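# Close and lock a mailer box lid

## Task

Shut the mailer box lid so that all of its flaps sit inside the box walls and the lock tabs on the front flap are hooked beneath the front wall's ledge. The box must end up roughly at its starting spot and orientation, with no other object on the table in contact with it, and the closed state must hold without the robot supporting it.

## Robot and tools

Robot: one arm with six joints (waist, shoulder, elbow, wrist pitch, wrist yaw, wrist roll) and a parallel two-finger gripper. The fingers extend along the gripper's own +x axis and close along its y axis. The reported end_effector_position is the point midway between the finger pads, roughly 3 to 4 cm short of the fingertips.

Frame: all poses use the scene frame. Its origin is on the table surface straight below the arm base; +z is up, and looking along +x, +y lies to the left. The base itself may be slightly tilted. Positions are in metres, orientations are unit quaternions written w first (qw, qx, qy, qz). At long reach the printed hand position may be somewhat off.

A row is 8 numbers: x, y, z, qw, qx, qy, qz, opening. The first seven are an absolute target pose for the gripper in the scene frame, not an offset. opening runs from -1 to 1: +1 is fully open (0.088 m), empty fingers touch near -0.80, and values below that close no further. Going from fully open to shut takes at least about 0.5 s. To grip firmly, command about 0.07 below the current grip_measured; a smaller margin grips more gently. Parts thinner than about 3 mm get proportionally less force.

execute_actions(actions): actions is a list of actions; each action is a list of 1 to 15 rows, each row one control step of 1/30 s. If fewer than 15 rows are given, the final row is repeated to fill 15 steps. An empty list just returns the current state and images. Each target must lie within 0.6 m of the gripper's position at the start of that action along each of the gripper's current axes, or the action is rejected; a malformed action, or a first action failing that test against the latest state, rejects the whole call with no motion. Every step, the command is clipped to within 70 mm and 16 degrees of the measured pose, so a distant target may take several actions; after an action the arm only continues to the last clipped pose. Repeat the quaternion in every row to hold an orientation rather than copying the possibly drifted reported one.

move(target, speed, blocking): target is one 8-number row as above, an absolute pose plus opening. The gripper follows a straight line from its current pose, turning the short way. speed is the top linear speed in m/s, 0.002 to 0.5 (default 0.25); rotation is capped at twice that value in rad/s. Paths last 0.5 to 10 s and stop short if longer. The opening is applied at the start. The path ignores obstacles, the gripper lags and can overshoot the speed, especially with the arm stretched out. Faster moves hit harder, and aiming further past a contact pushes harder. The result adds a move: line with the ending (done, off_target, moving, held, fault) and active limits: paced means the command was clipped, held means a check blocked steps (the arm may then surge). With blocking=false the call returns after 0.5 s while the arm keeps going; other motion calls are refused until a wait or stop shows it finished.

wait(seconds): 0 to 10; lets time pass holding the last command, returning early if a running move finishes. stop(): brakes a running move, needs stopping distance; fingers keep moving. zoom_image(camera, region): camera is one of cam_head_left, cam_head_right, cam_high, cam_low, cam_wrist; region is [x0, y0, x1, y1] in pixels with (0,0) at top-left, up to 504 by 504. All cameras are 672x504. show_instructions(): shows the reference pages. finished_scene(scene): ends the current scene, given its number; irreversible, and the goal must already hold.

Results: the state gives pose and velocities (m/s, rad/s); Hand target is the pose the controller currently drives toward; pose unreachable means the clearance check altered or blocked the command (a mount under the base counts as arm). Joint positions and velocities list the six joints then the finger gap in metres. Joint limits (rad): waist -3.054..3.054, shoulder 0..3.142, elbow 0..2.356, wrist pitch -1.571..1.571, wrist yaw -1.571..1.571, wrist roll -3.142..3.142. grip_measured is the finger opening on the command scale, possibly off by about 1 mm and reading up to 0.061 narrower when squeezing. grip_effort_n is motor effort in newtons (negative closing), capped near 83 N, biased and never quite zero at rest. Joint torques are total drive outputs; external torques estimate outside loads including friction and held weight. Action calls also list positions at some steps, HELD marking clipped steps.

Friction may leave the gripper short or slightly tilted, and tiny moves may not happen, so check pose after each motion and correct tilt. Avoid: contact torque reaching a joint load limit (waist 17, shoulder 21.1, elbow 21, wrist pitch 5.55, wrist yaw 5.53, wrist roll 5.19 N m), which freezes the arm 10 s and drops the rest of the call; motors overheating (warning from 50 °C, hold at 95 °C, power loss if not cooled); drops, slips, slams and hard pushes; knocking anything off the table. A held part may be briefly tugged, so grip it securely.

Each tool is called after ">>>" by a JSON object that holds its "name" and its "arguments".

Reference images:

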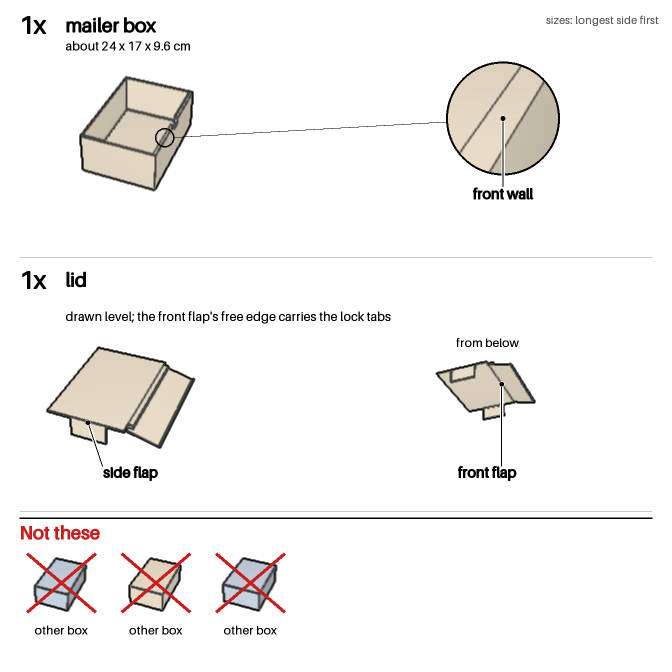

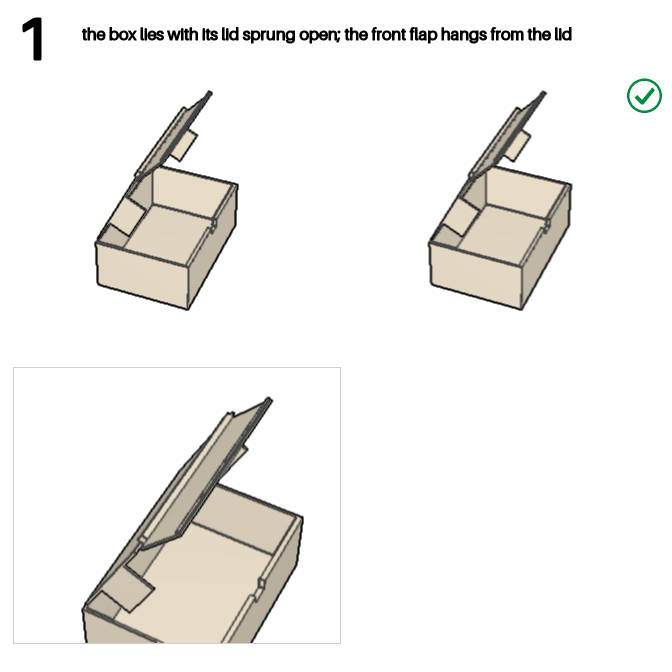

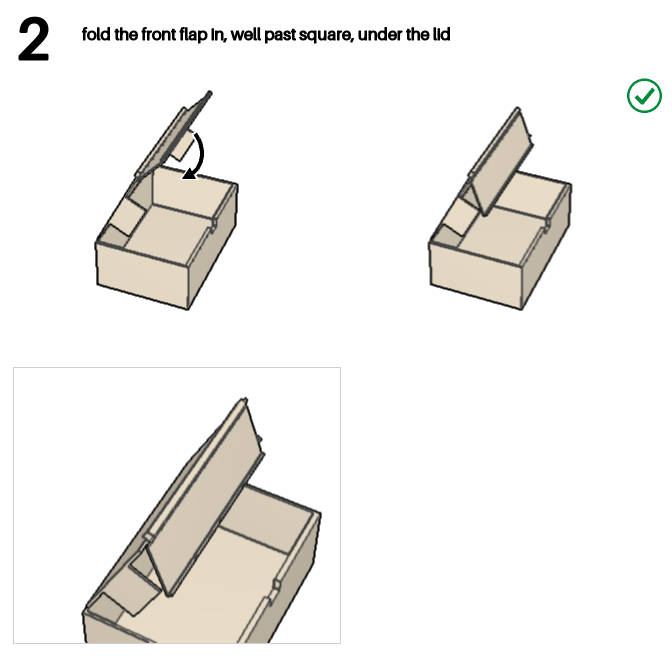

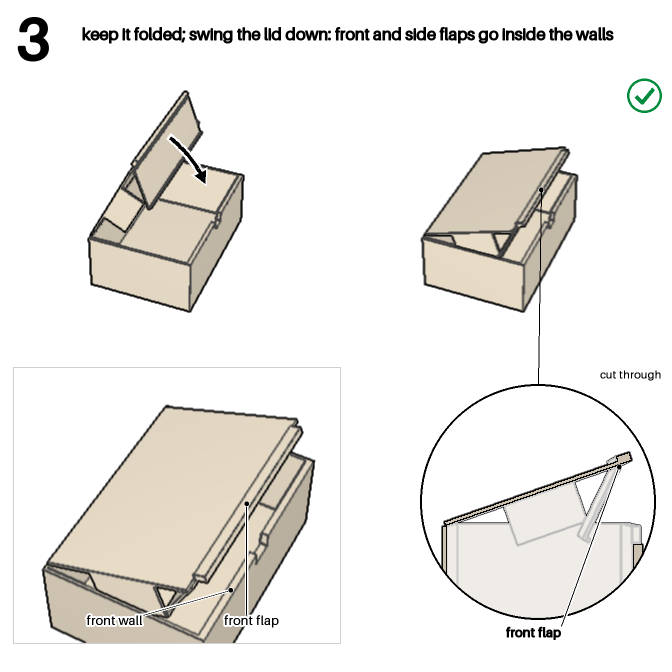

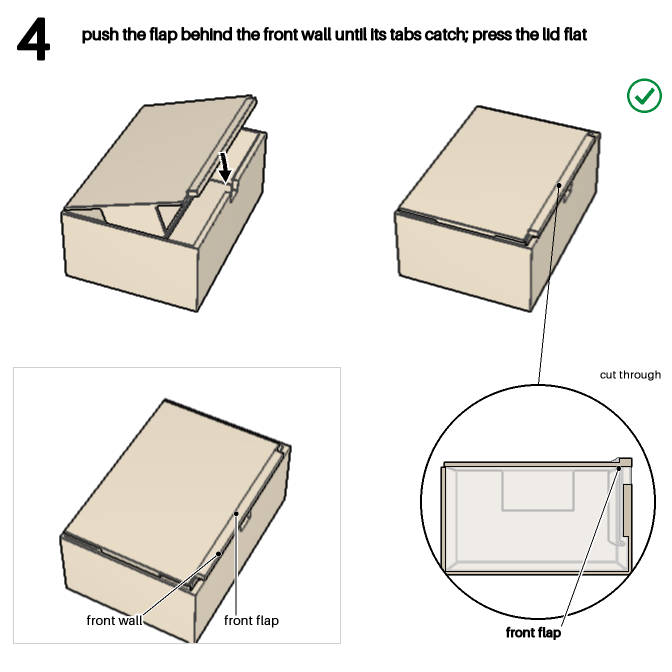

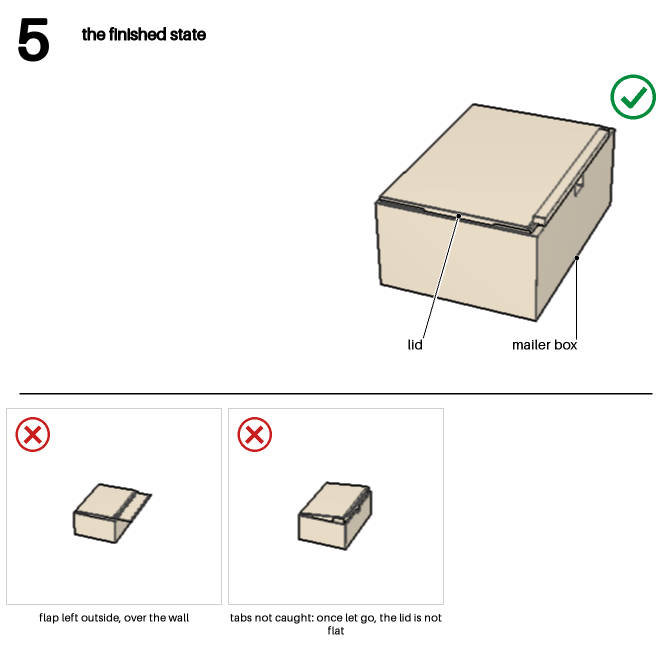

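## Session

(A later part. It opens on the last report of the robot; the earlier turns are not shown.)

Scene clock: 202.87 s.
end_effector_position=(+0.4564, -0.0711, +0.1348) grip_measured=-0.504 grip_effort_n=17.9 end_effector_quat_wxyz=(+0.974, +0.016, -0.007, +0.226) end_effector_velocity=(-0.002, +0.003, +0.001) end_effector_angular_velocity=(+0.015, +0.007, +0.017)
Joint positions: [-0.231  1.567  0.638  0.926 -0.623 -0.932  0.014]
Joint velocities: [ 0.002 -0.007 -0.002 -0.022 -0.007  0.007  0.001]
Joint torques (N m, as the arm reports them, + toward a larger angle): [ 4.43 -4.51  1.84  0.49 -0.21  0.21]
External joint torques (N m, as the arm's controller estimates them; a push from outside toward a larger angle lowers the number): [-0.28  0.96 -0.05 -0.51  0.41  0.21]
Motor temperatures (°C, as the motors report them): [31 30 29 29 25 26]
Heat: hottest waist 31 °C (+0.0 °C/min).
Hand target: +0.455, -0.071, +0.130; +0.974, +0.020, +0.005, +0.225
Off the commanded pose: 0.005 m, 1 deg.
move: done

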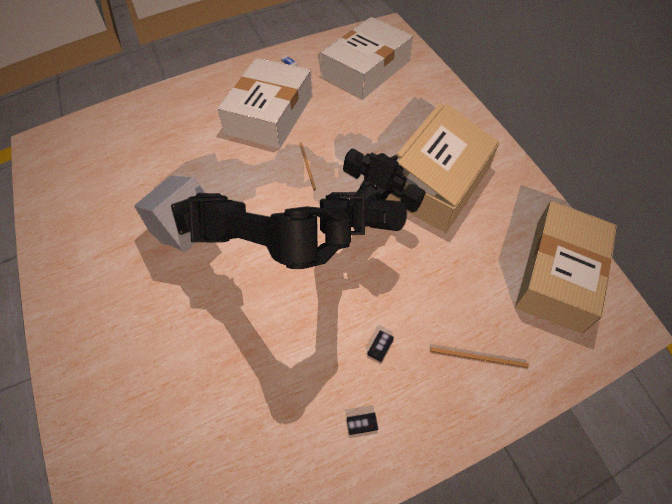

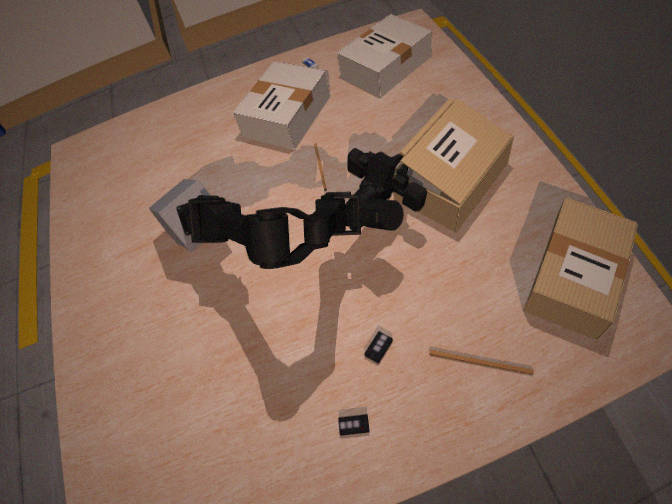

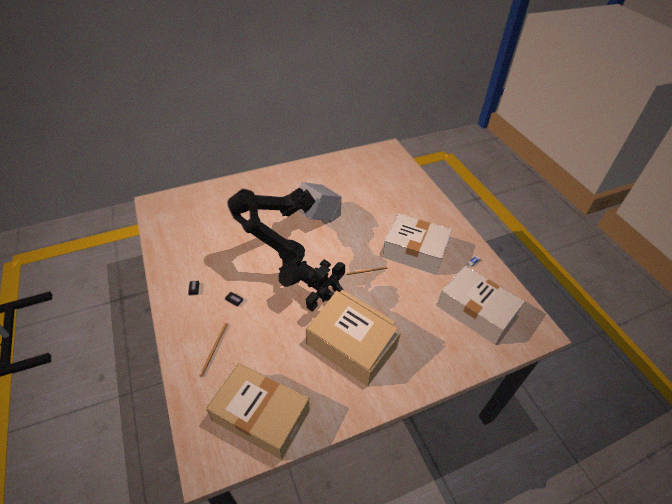

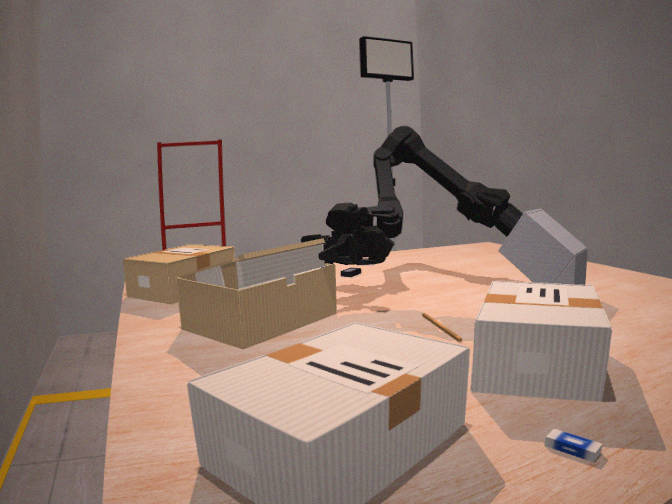

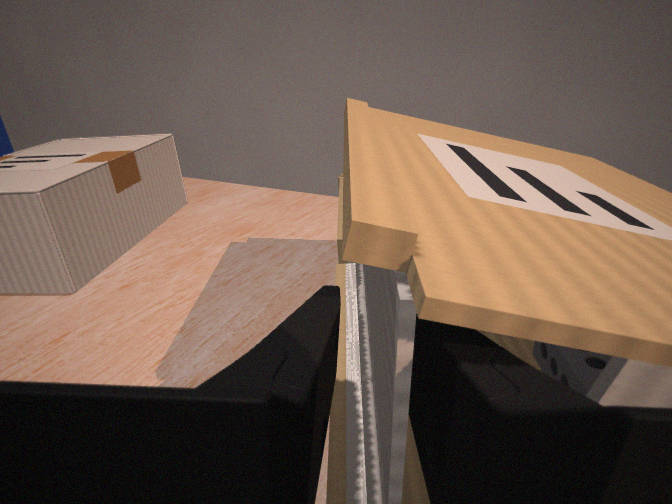

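>>> {"name": "move", "arguments": {"target": [0.41,-0.098,0.138,0.974,0.02,0.005,0.225,-0.4], "speed": 0.1}}

>>> {"name": "move", "arguments": {"target": [0.41,-0.1,0.215,0.915,-0.077,0.333,0.211,-1]}}

>>> {"name": "move", "arguments": {"target": [0.53,-0.06,0.205,0.915,-0.077,0.333,0.211,-1]}}

>>> {"name": "move", "arguments": {"target": [0.527,-0.055,0.135,0.915,-0.077,0.333,0.211,-1], "speed": 0.05}}

Scene clock: 208.40 s.
end_effector_position=(+0.4121, -0.0974, +0.1378) grip_measured=-0.402 grip_effort_n=17.4 end_effector_quat_wxyz=(+0.974, +0.018, +0.004, +0.224) end_effector_velocity=(-0.004, -0.000, +0.000) end_effector_angular_velocity=(+0.002, -0.002, +0.013)
Joint positions: [-0.344  1.366  0.506  0.843 -0.718 -0.931  0.019]
Joint velocities: [-0.012 -0.017 -0.007 -0.022 -0.022 -0.007 -0.   ]
Joint torques (N m, as the arm reports them, + toward a larger angle): [ 3.41 -4.89  1.7   0.8  -0.81  0.12]
External joint torques (N m, as the arm's controller estimates them; a push from outside toward a larger angle lowers the number): [-0.14  0.14 -0.2  -0.16 -0.18  0.12]
Motor temperatures (°C, as the motors report them): [31 30 29 28 25 26]
Heat: hottest waist 31 °C (+0.0 °C/min).
Hand target: +0.410, -0.098, +0.138; +0.974, +0.020, +0.005, +0.225
Off the commanded pose: 0.002 m, 0 deg.
move: done

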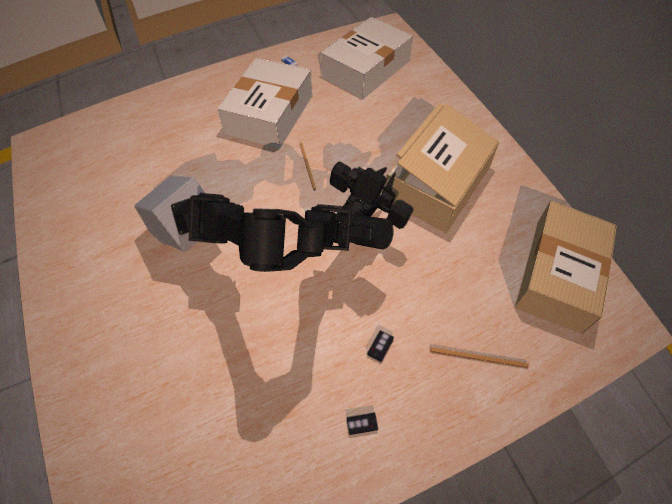

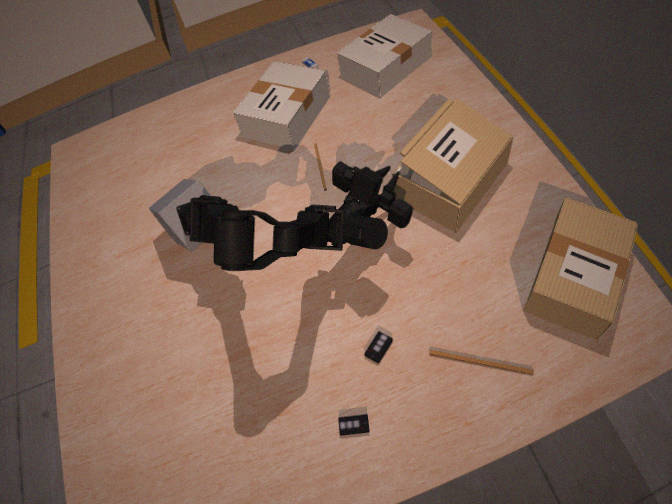

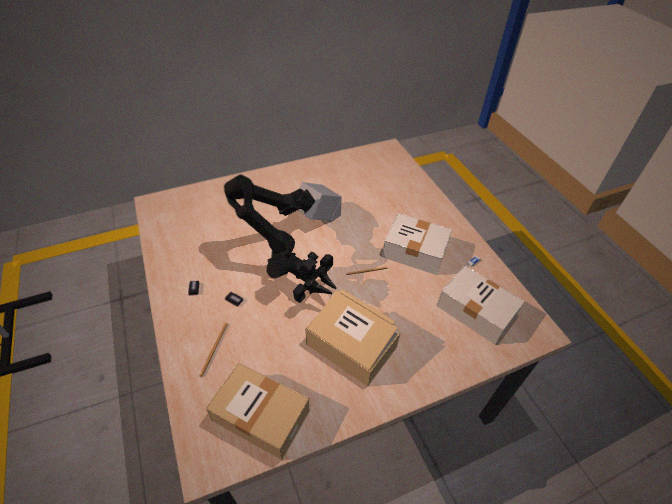

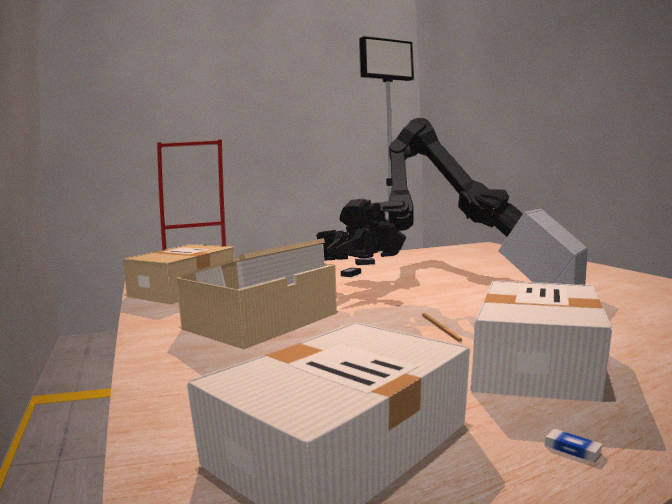

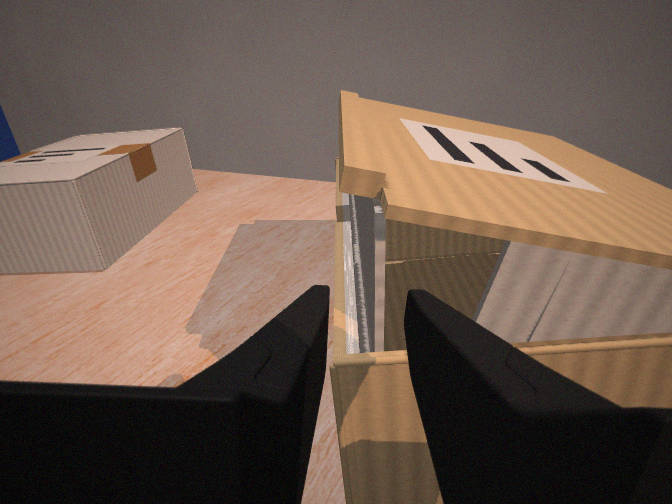

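Scene clock: 210.37 s.
end_effector_position=(+0.4089, -0.1002, +0.2148) grip_measured=-0.800 grip_effort_n=-83.5 end_effector_quat_wxyz=(+0.916, -0.078, +0.330, +0.212) end_effector_velocity=(+0.001, -0.004, +0.001) end_effector_angular_velocity=(-0.009, +0.010, -0.016)
Joint positions: [ 0.296  1.095  0.876 -0.219  0.477 -0.874  0.   ]
Joint velocities: [ 0.002  0.002  0.012 -0.007  0.022  0.007  0.   ]
Joint torques (N m, as the arm reports them, + toward a larger angle): [ 3.77 -1.44  5.72  0.75 -0.26  0.14]
External joint torques (N m, as the arm's controller estimates them; a push from outside toward a larger angle lowers the number): [ 0.32  1.03  1.61 -0.16  0.16  0.13]
Motor temperatures (°C, as the motors report them): [31 30 29 28 25 26]
Heat: hottest waist 31 °C (+0.0 °C/min).
Hand target: +0.410, -0.100, +0.215; +0.915, -0.078, +0.333, +0.212
Off the commanded pose: 0.001 m, 0 deg.
move: done

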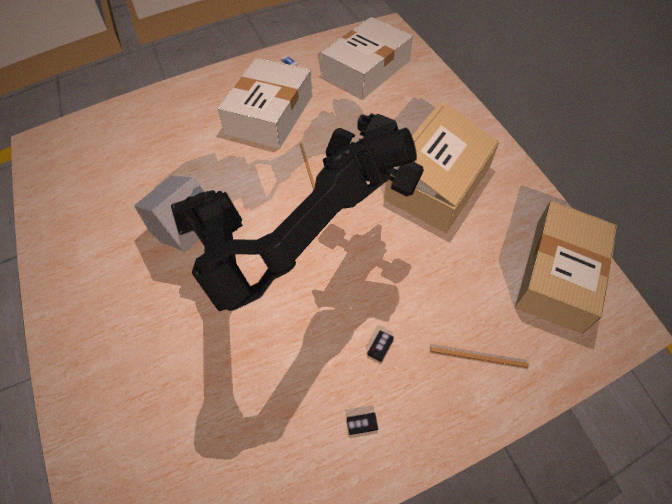

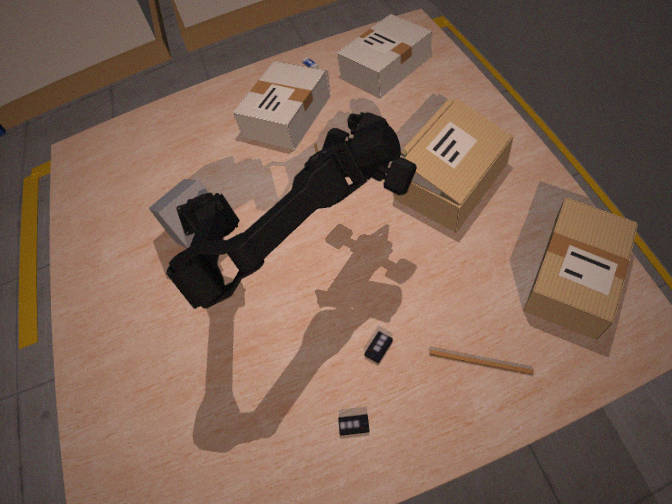

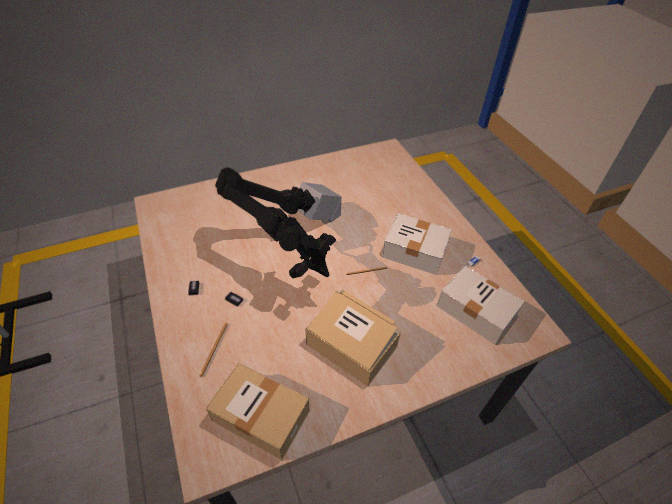

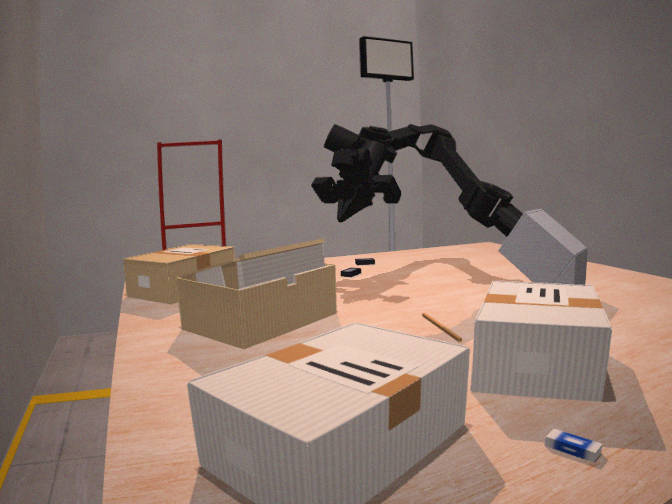

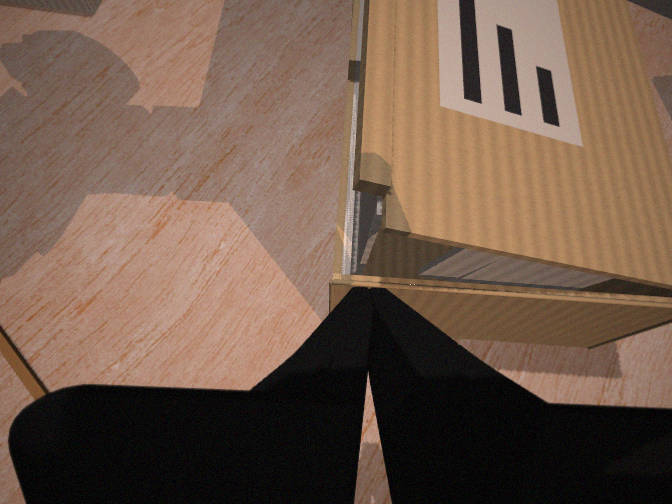

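Scene clock: 211.57 s.
end_effector_position=(+0.5285, -0.0616, +0.2071) grip_measured=-0.800 grip_effort_n=-83.5 end_effector_quat_wxyz=(+0.917, -0.075, +0.332, +0.208) end_effector_velocity=(+0.005, +0.002, +0.002) end_effector_angular_velocity=(+0.001, -0.021, +0.018)
Joint positions: [ 0.278  1.59   1.284 -0.126  0.467 -0.876  0.   ]
Joint velocities: [-0.002  0.012  0.012  0.007 -0.022 -0.022  0.   ]
Joint torques (N m, as the arm reports them, + toward a larger angle): [ 6.41 -3.12  5.65  0.72 -0.62 -0.09]
External joint torques (N m, as the arm's controller estimates them; a push from outside toward a larger angle lowers the number): [-0.12  1.59  1.56 -0.18 -0.17 -0.09]
Motor temperatures (°C, as the motors report them): [31 30 29 28 25 26]
Heat: hottest waist 31 °C (+0.0 °C/min).
Hand target: +0.530, -0.060, +0.205; +0.916, -0.077, +0.333, +0.211
Off the commanded pose: 0.003 m, 0 deg.
move: done

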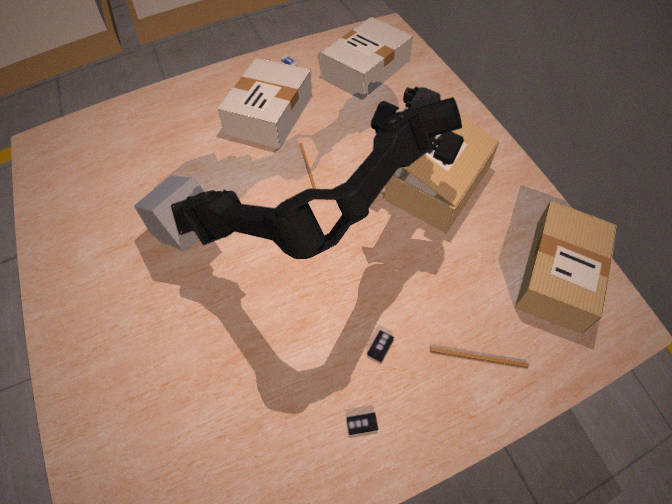

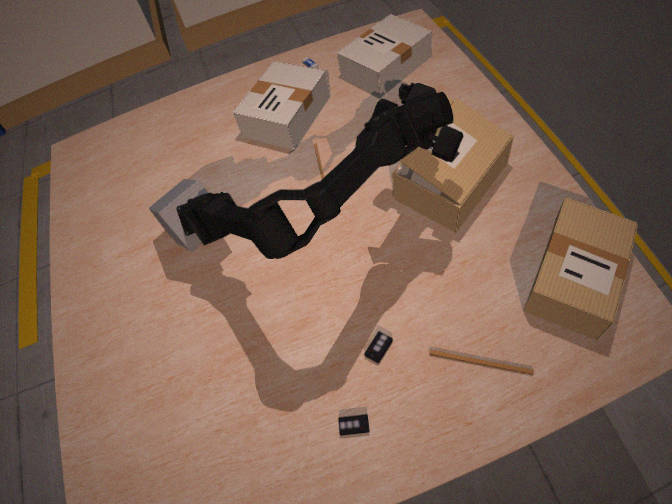

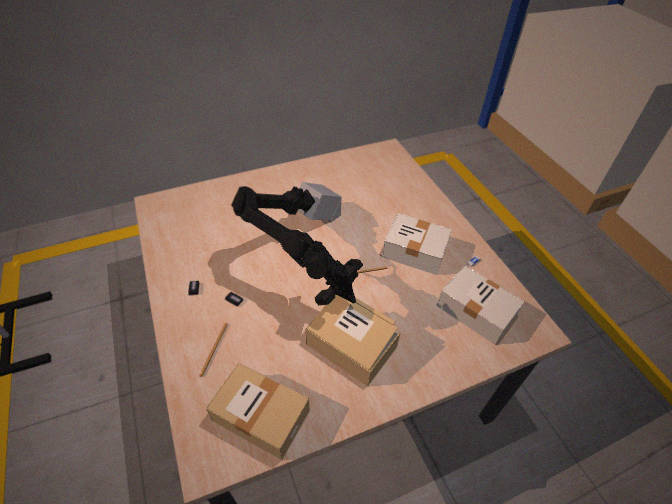

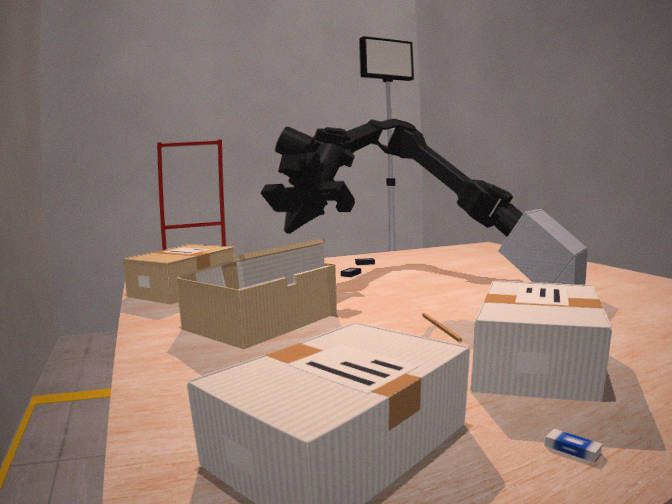

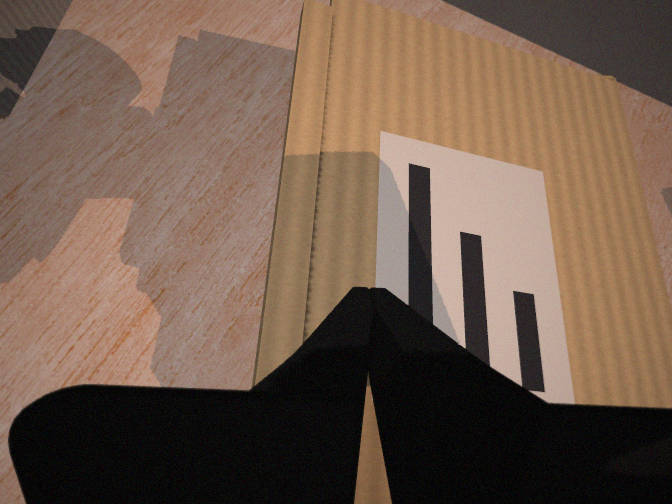

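Scene clock: 213.33 s.
end_effector_position=(+0.5293, -0.0602, +0.1425) grip_measured=-0.800 grip_effort_n=-83.5 end_effector_quat_wxyz=(+0.919, -0.074, +0.328, +0.205) end_effector_velocity=(-0.000, +0.003, -0.003) end_effector_angular_velocity=(+0.005, -0.018, +0.026)
Joint positions: [ 0.128  1.644  1.173  0.076  0.328 -0.942  0.   ]
Joint velocities: [-0.012  0.002 -0.007  0.007 -0.037 -0.022  0.   ]
Joint torques (N m, as the arm reports them, + toward a larger angle): [ 6.33 -3.49  3.51  1.05 -0.6  -0.15]
External joint torques (N m, as the arm's controller estimates them; a push from outside toward a larger angle lowers the number): [-0.18  2.04 -0.23  0.19 -0.14 -0.15]
Motor temperatures (°C, as the motors report them): [31 30 29 28 25 26]
Heat: hottest waist 31 °C (+0.0 °C/min).
Hand target: +0.527, -0.055, +0.135; +0.916, -0.077, +0.333, +0.211
Off the commanded pose: 0.009 m, 1 deg.
move: off_target

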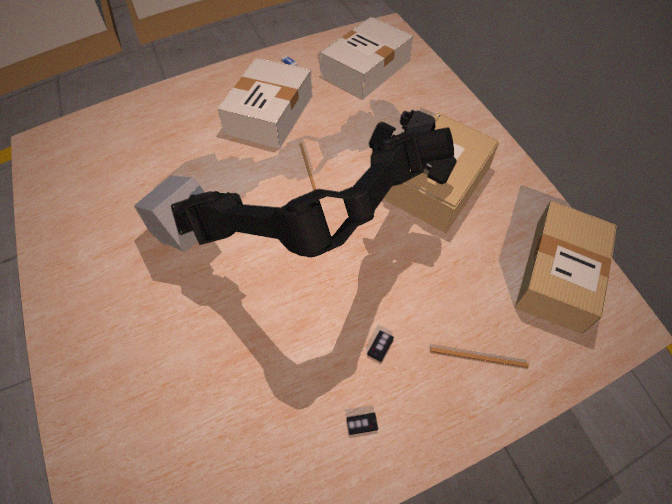

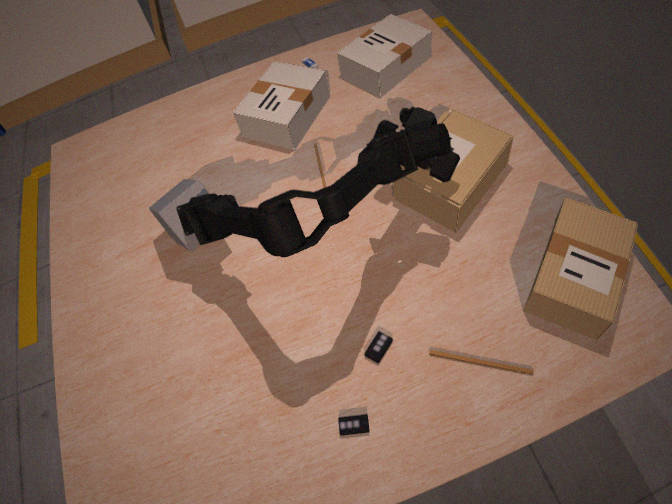

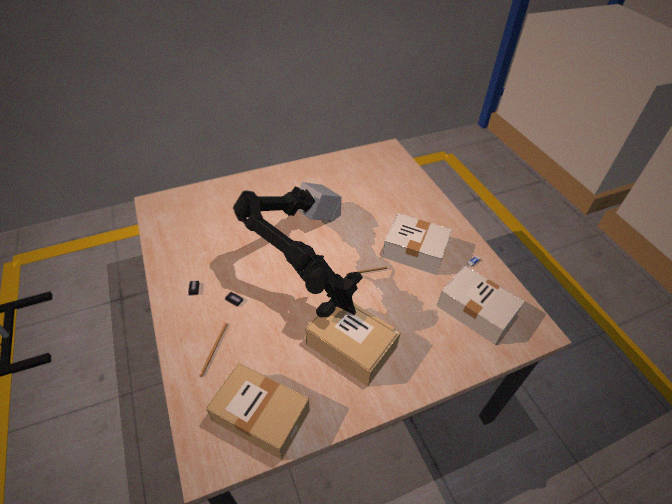

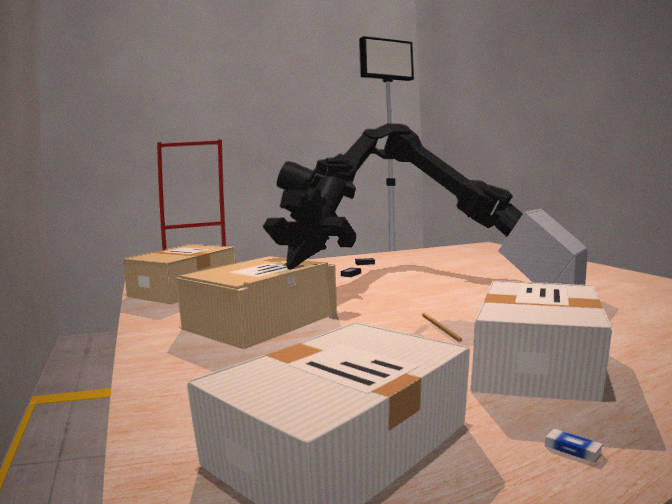

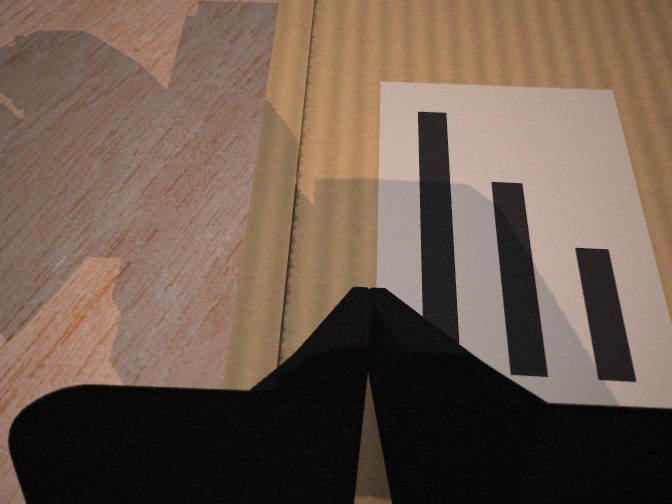

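>>> {"name": "move", "arguments": {"target": [0.525,-0.055,0.122,0.915,-0.077,0.333,0.211,-1], "speed": 0.03}}

>>> {"name": "move", "arguments": {"target": [0.52,-0.06,0.19,0.915,-0.077,0.333,0.211,-0.7], "speed": 0.15}}

>>> {"name": "zoom_image", "arguments": {"camera": "cam_low", "region": [160,230,360,360]}}

Scene clock: 219.00 s.
end_effector_position=(+0.5307, -0.0596, +0.1407) grip_measured=-0.800 grip_effort_n=-83.5 end_effector_quat_wxyz=(+0.924, -0.072, +0.313, +0.206) end_effector_velocity=(-0.001, +0.002, -0.002) end_effector_angular_velocity=(-0.001, -0.003, +0.008)
Joint positions: [ 0.114  1.645  1.156  0.116  0.289 -0.955  0.   ]
Joint velocities: [-0.002  0.002 -0.007  0.007 -0.007 -0.007  0.   ]
Joint torques (N m, as the arm reports them, + toward a larger angle): [ 4.76 -2.71  2.73  0.88 -0.19 -0.14]
External joint torques (N m, as the arm's controller estimates them; a push from outside toward a larger angle lowers the number): [-1.86  2.91 -0.98  0.01  0.3  -0.14]
Motor temperatures (°C, as the motors report them): [32 30 29 29 25 26]
Heat: hottest waist 32 °C (+1.0 °C/min).
Hand target: +0.524, -0.055, +0.122; +0.916, -0.077, +0.333, +0.211
Off the commanded pose: 0.020 m, 3 deg.
move: off_target

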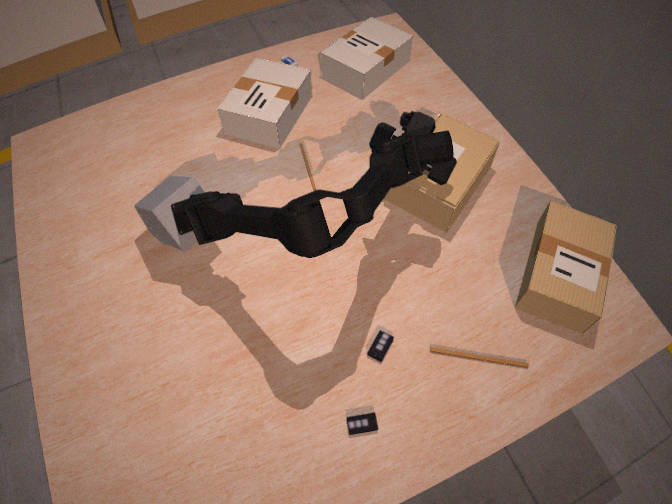

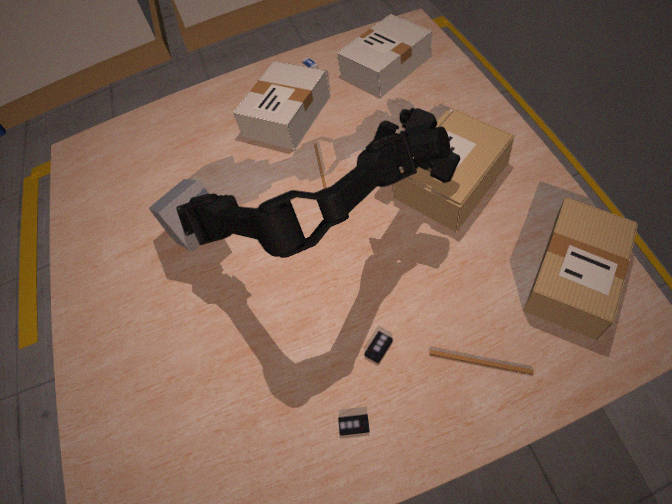

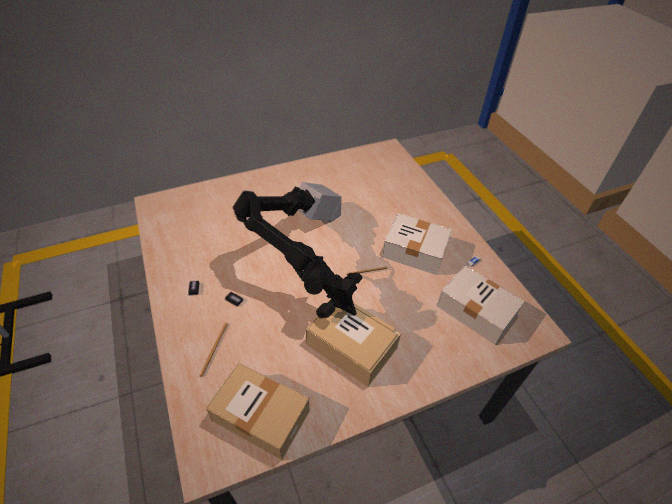

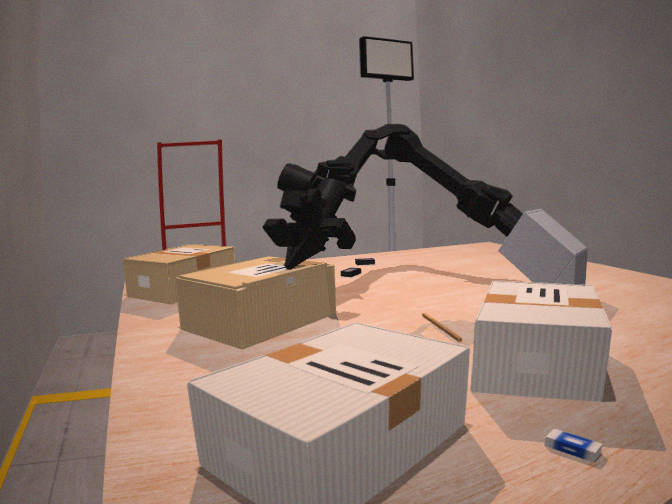

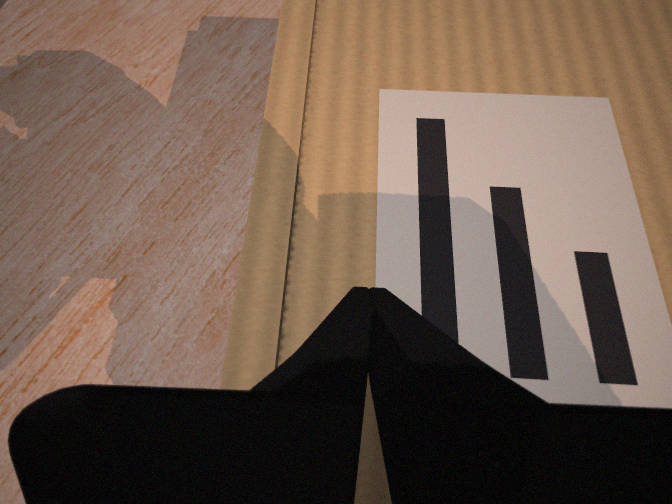

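Scene clock: 219.93 s.
end_effector_position=(+0.5191, -0.0562, +0.1873) grip_measured=-0.703 grip_effort_n=17.4 end_effector_quat_wxyz=(+0.914, -0.079, +0.333, +0.216) end_effector_velocity=(-0.004, +0.000, -0.000) end_effector_angular_velocity=(-0.022, +0.019, +0.020)
Joint positions: [ 0.242  1.58   1.209 -0.067  0.429 -0.898  0.005]
Joint velocities: [ 0.007 -0.002  0.007 -0.037  0.022 -0.007 -0.   ]
Joint torques (N m, as the arm reports them, + toward a larger angle): [ 6.68 -4.62  5.58  0.71 -0.28  0.15]
External joint torques (N m, as the arm's controller estimates them; a push from outside toward a larger angle lowers the number): [ 0.31  0.18  1.65 -0.15  0.16  0.15]
Motor temperatures (°C, as the motors report them): [32 30 29 28 25 26]
Heat: hottest waist 32 °C (+1.0 °C/min).
Hand target: +0.520, -0.060, +0.190; +0.916, -0.077, +0.333, +0.211
Off the commanded pose: 0.005 m, 1 deg.
move: done

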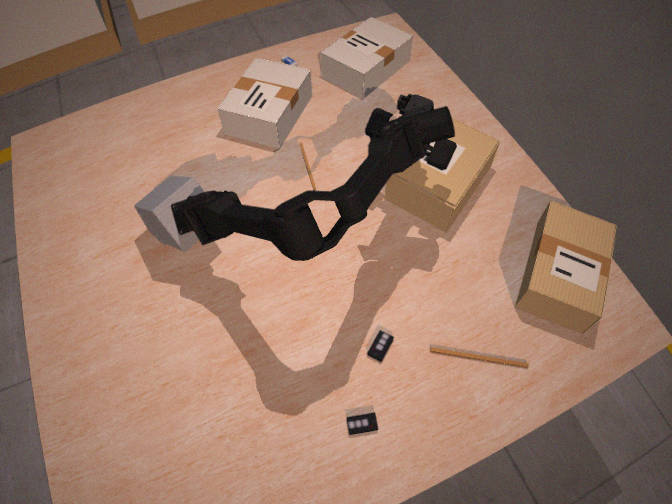

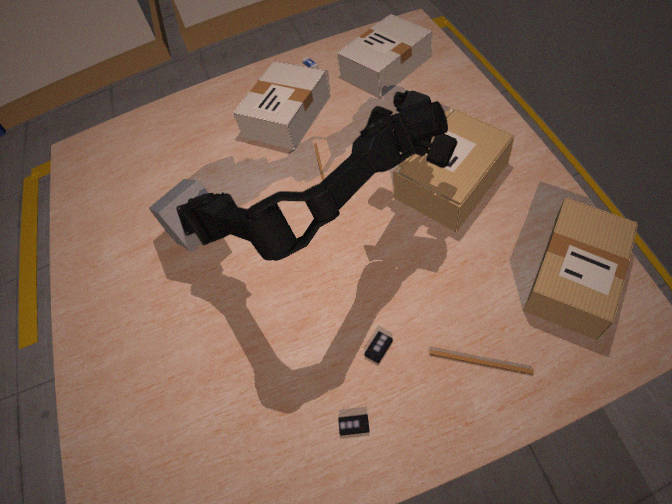

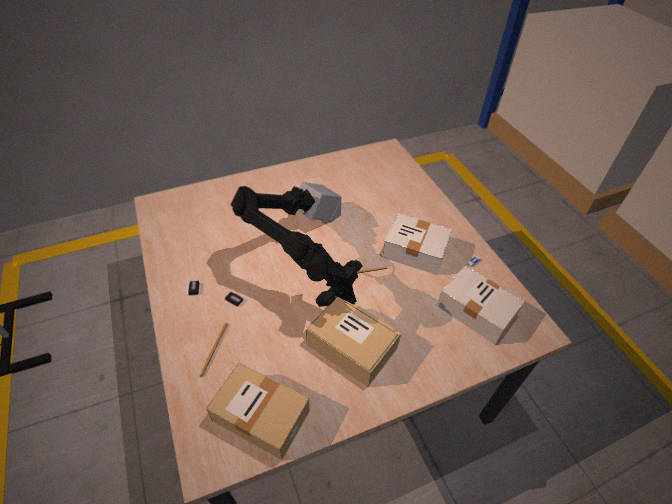

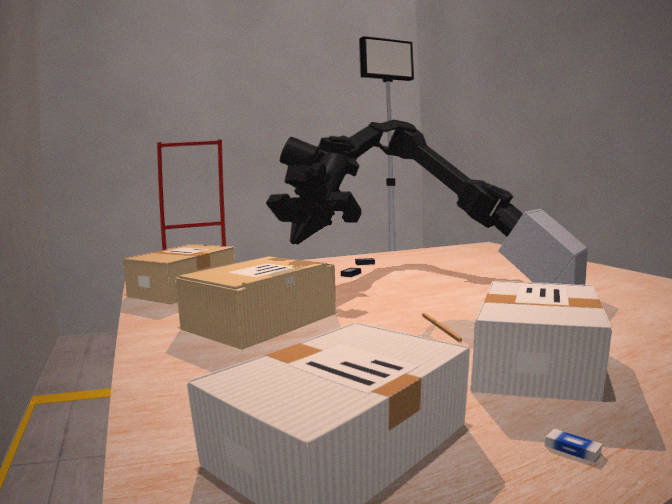

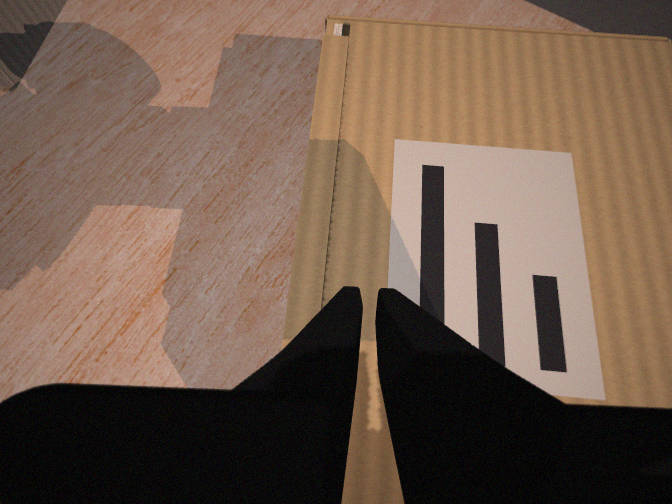

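Region (160, 230, 360, 360) of cam_low's 672x504 image, scaled by 2.520, with more detail than that image has; it fills the top 328 rows of this view, and the rest is white.

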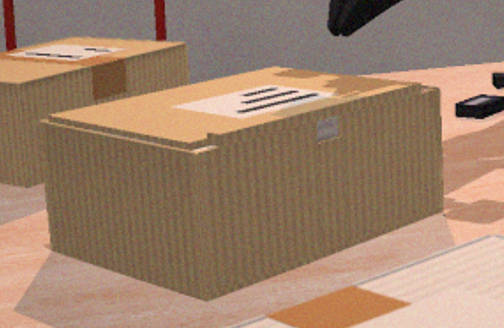

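>>> {"name": "finished_scene", "arguments": {"scene": 1}}

The scene is finished: the task was done.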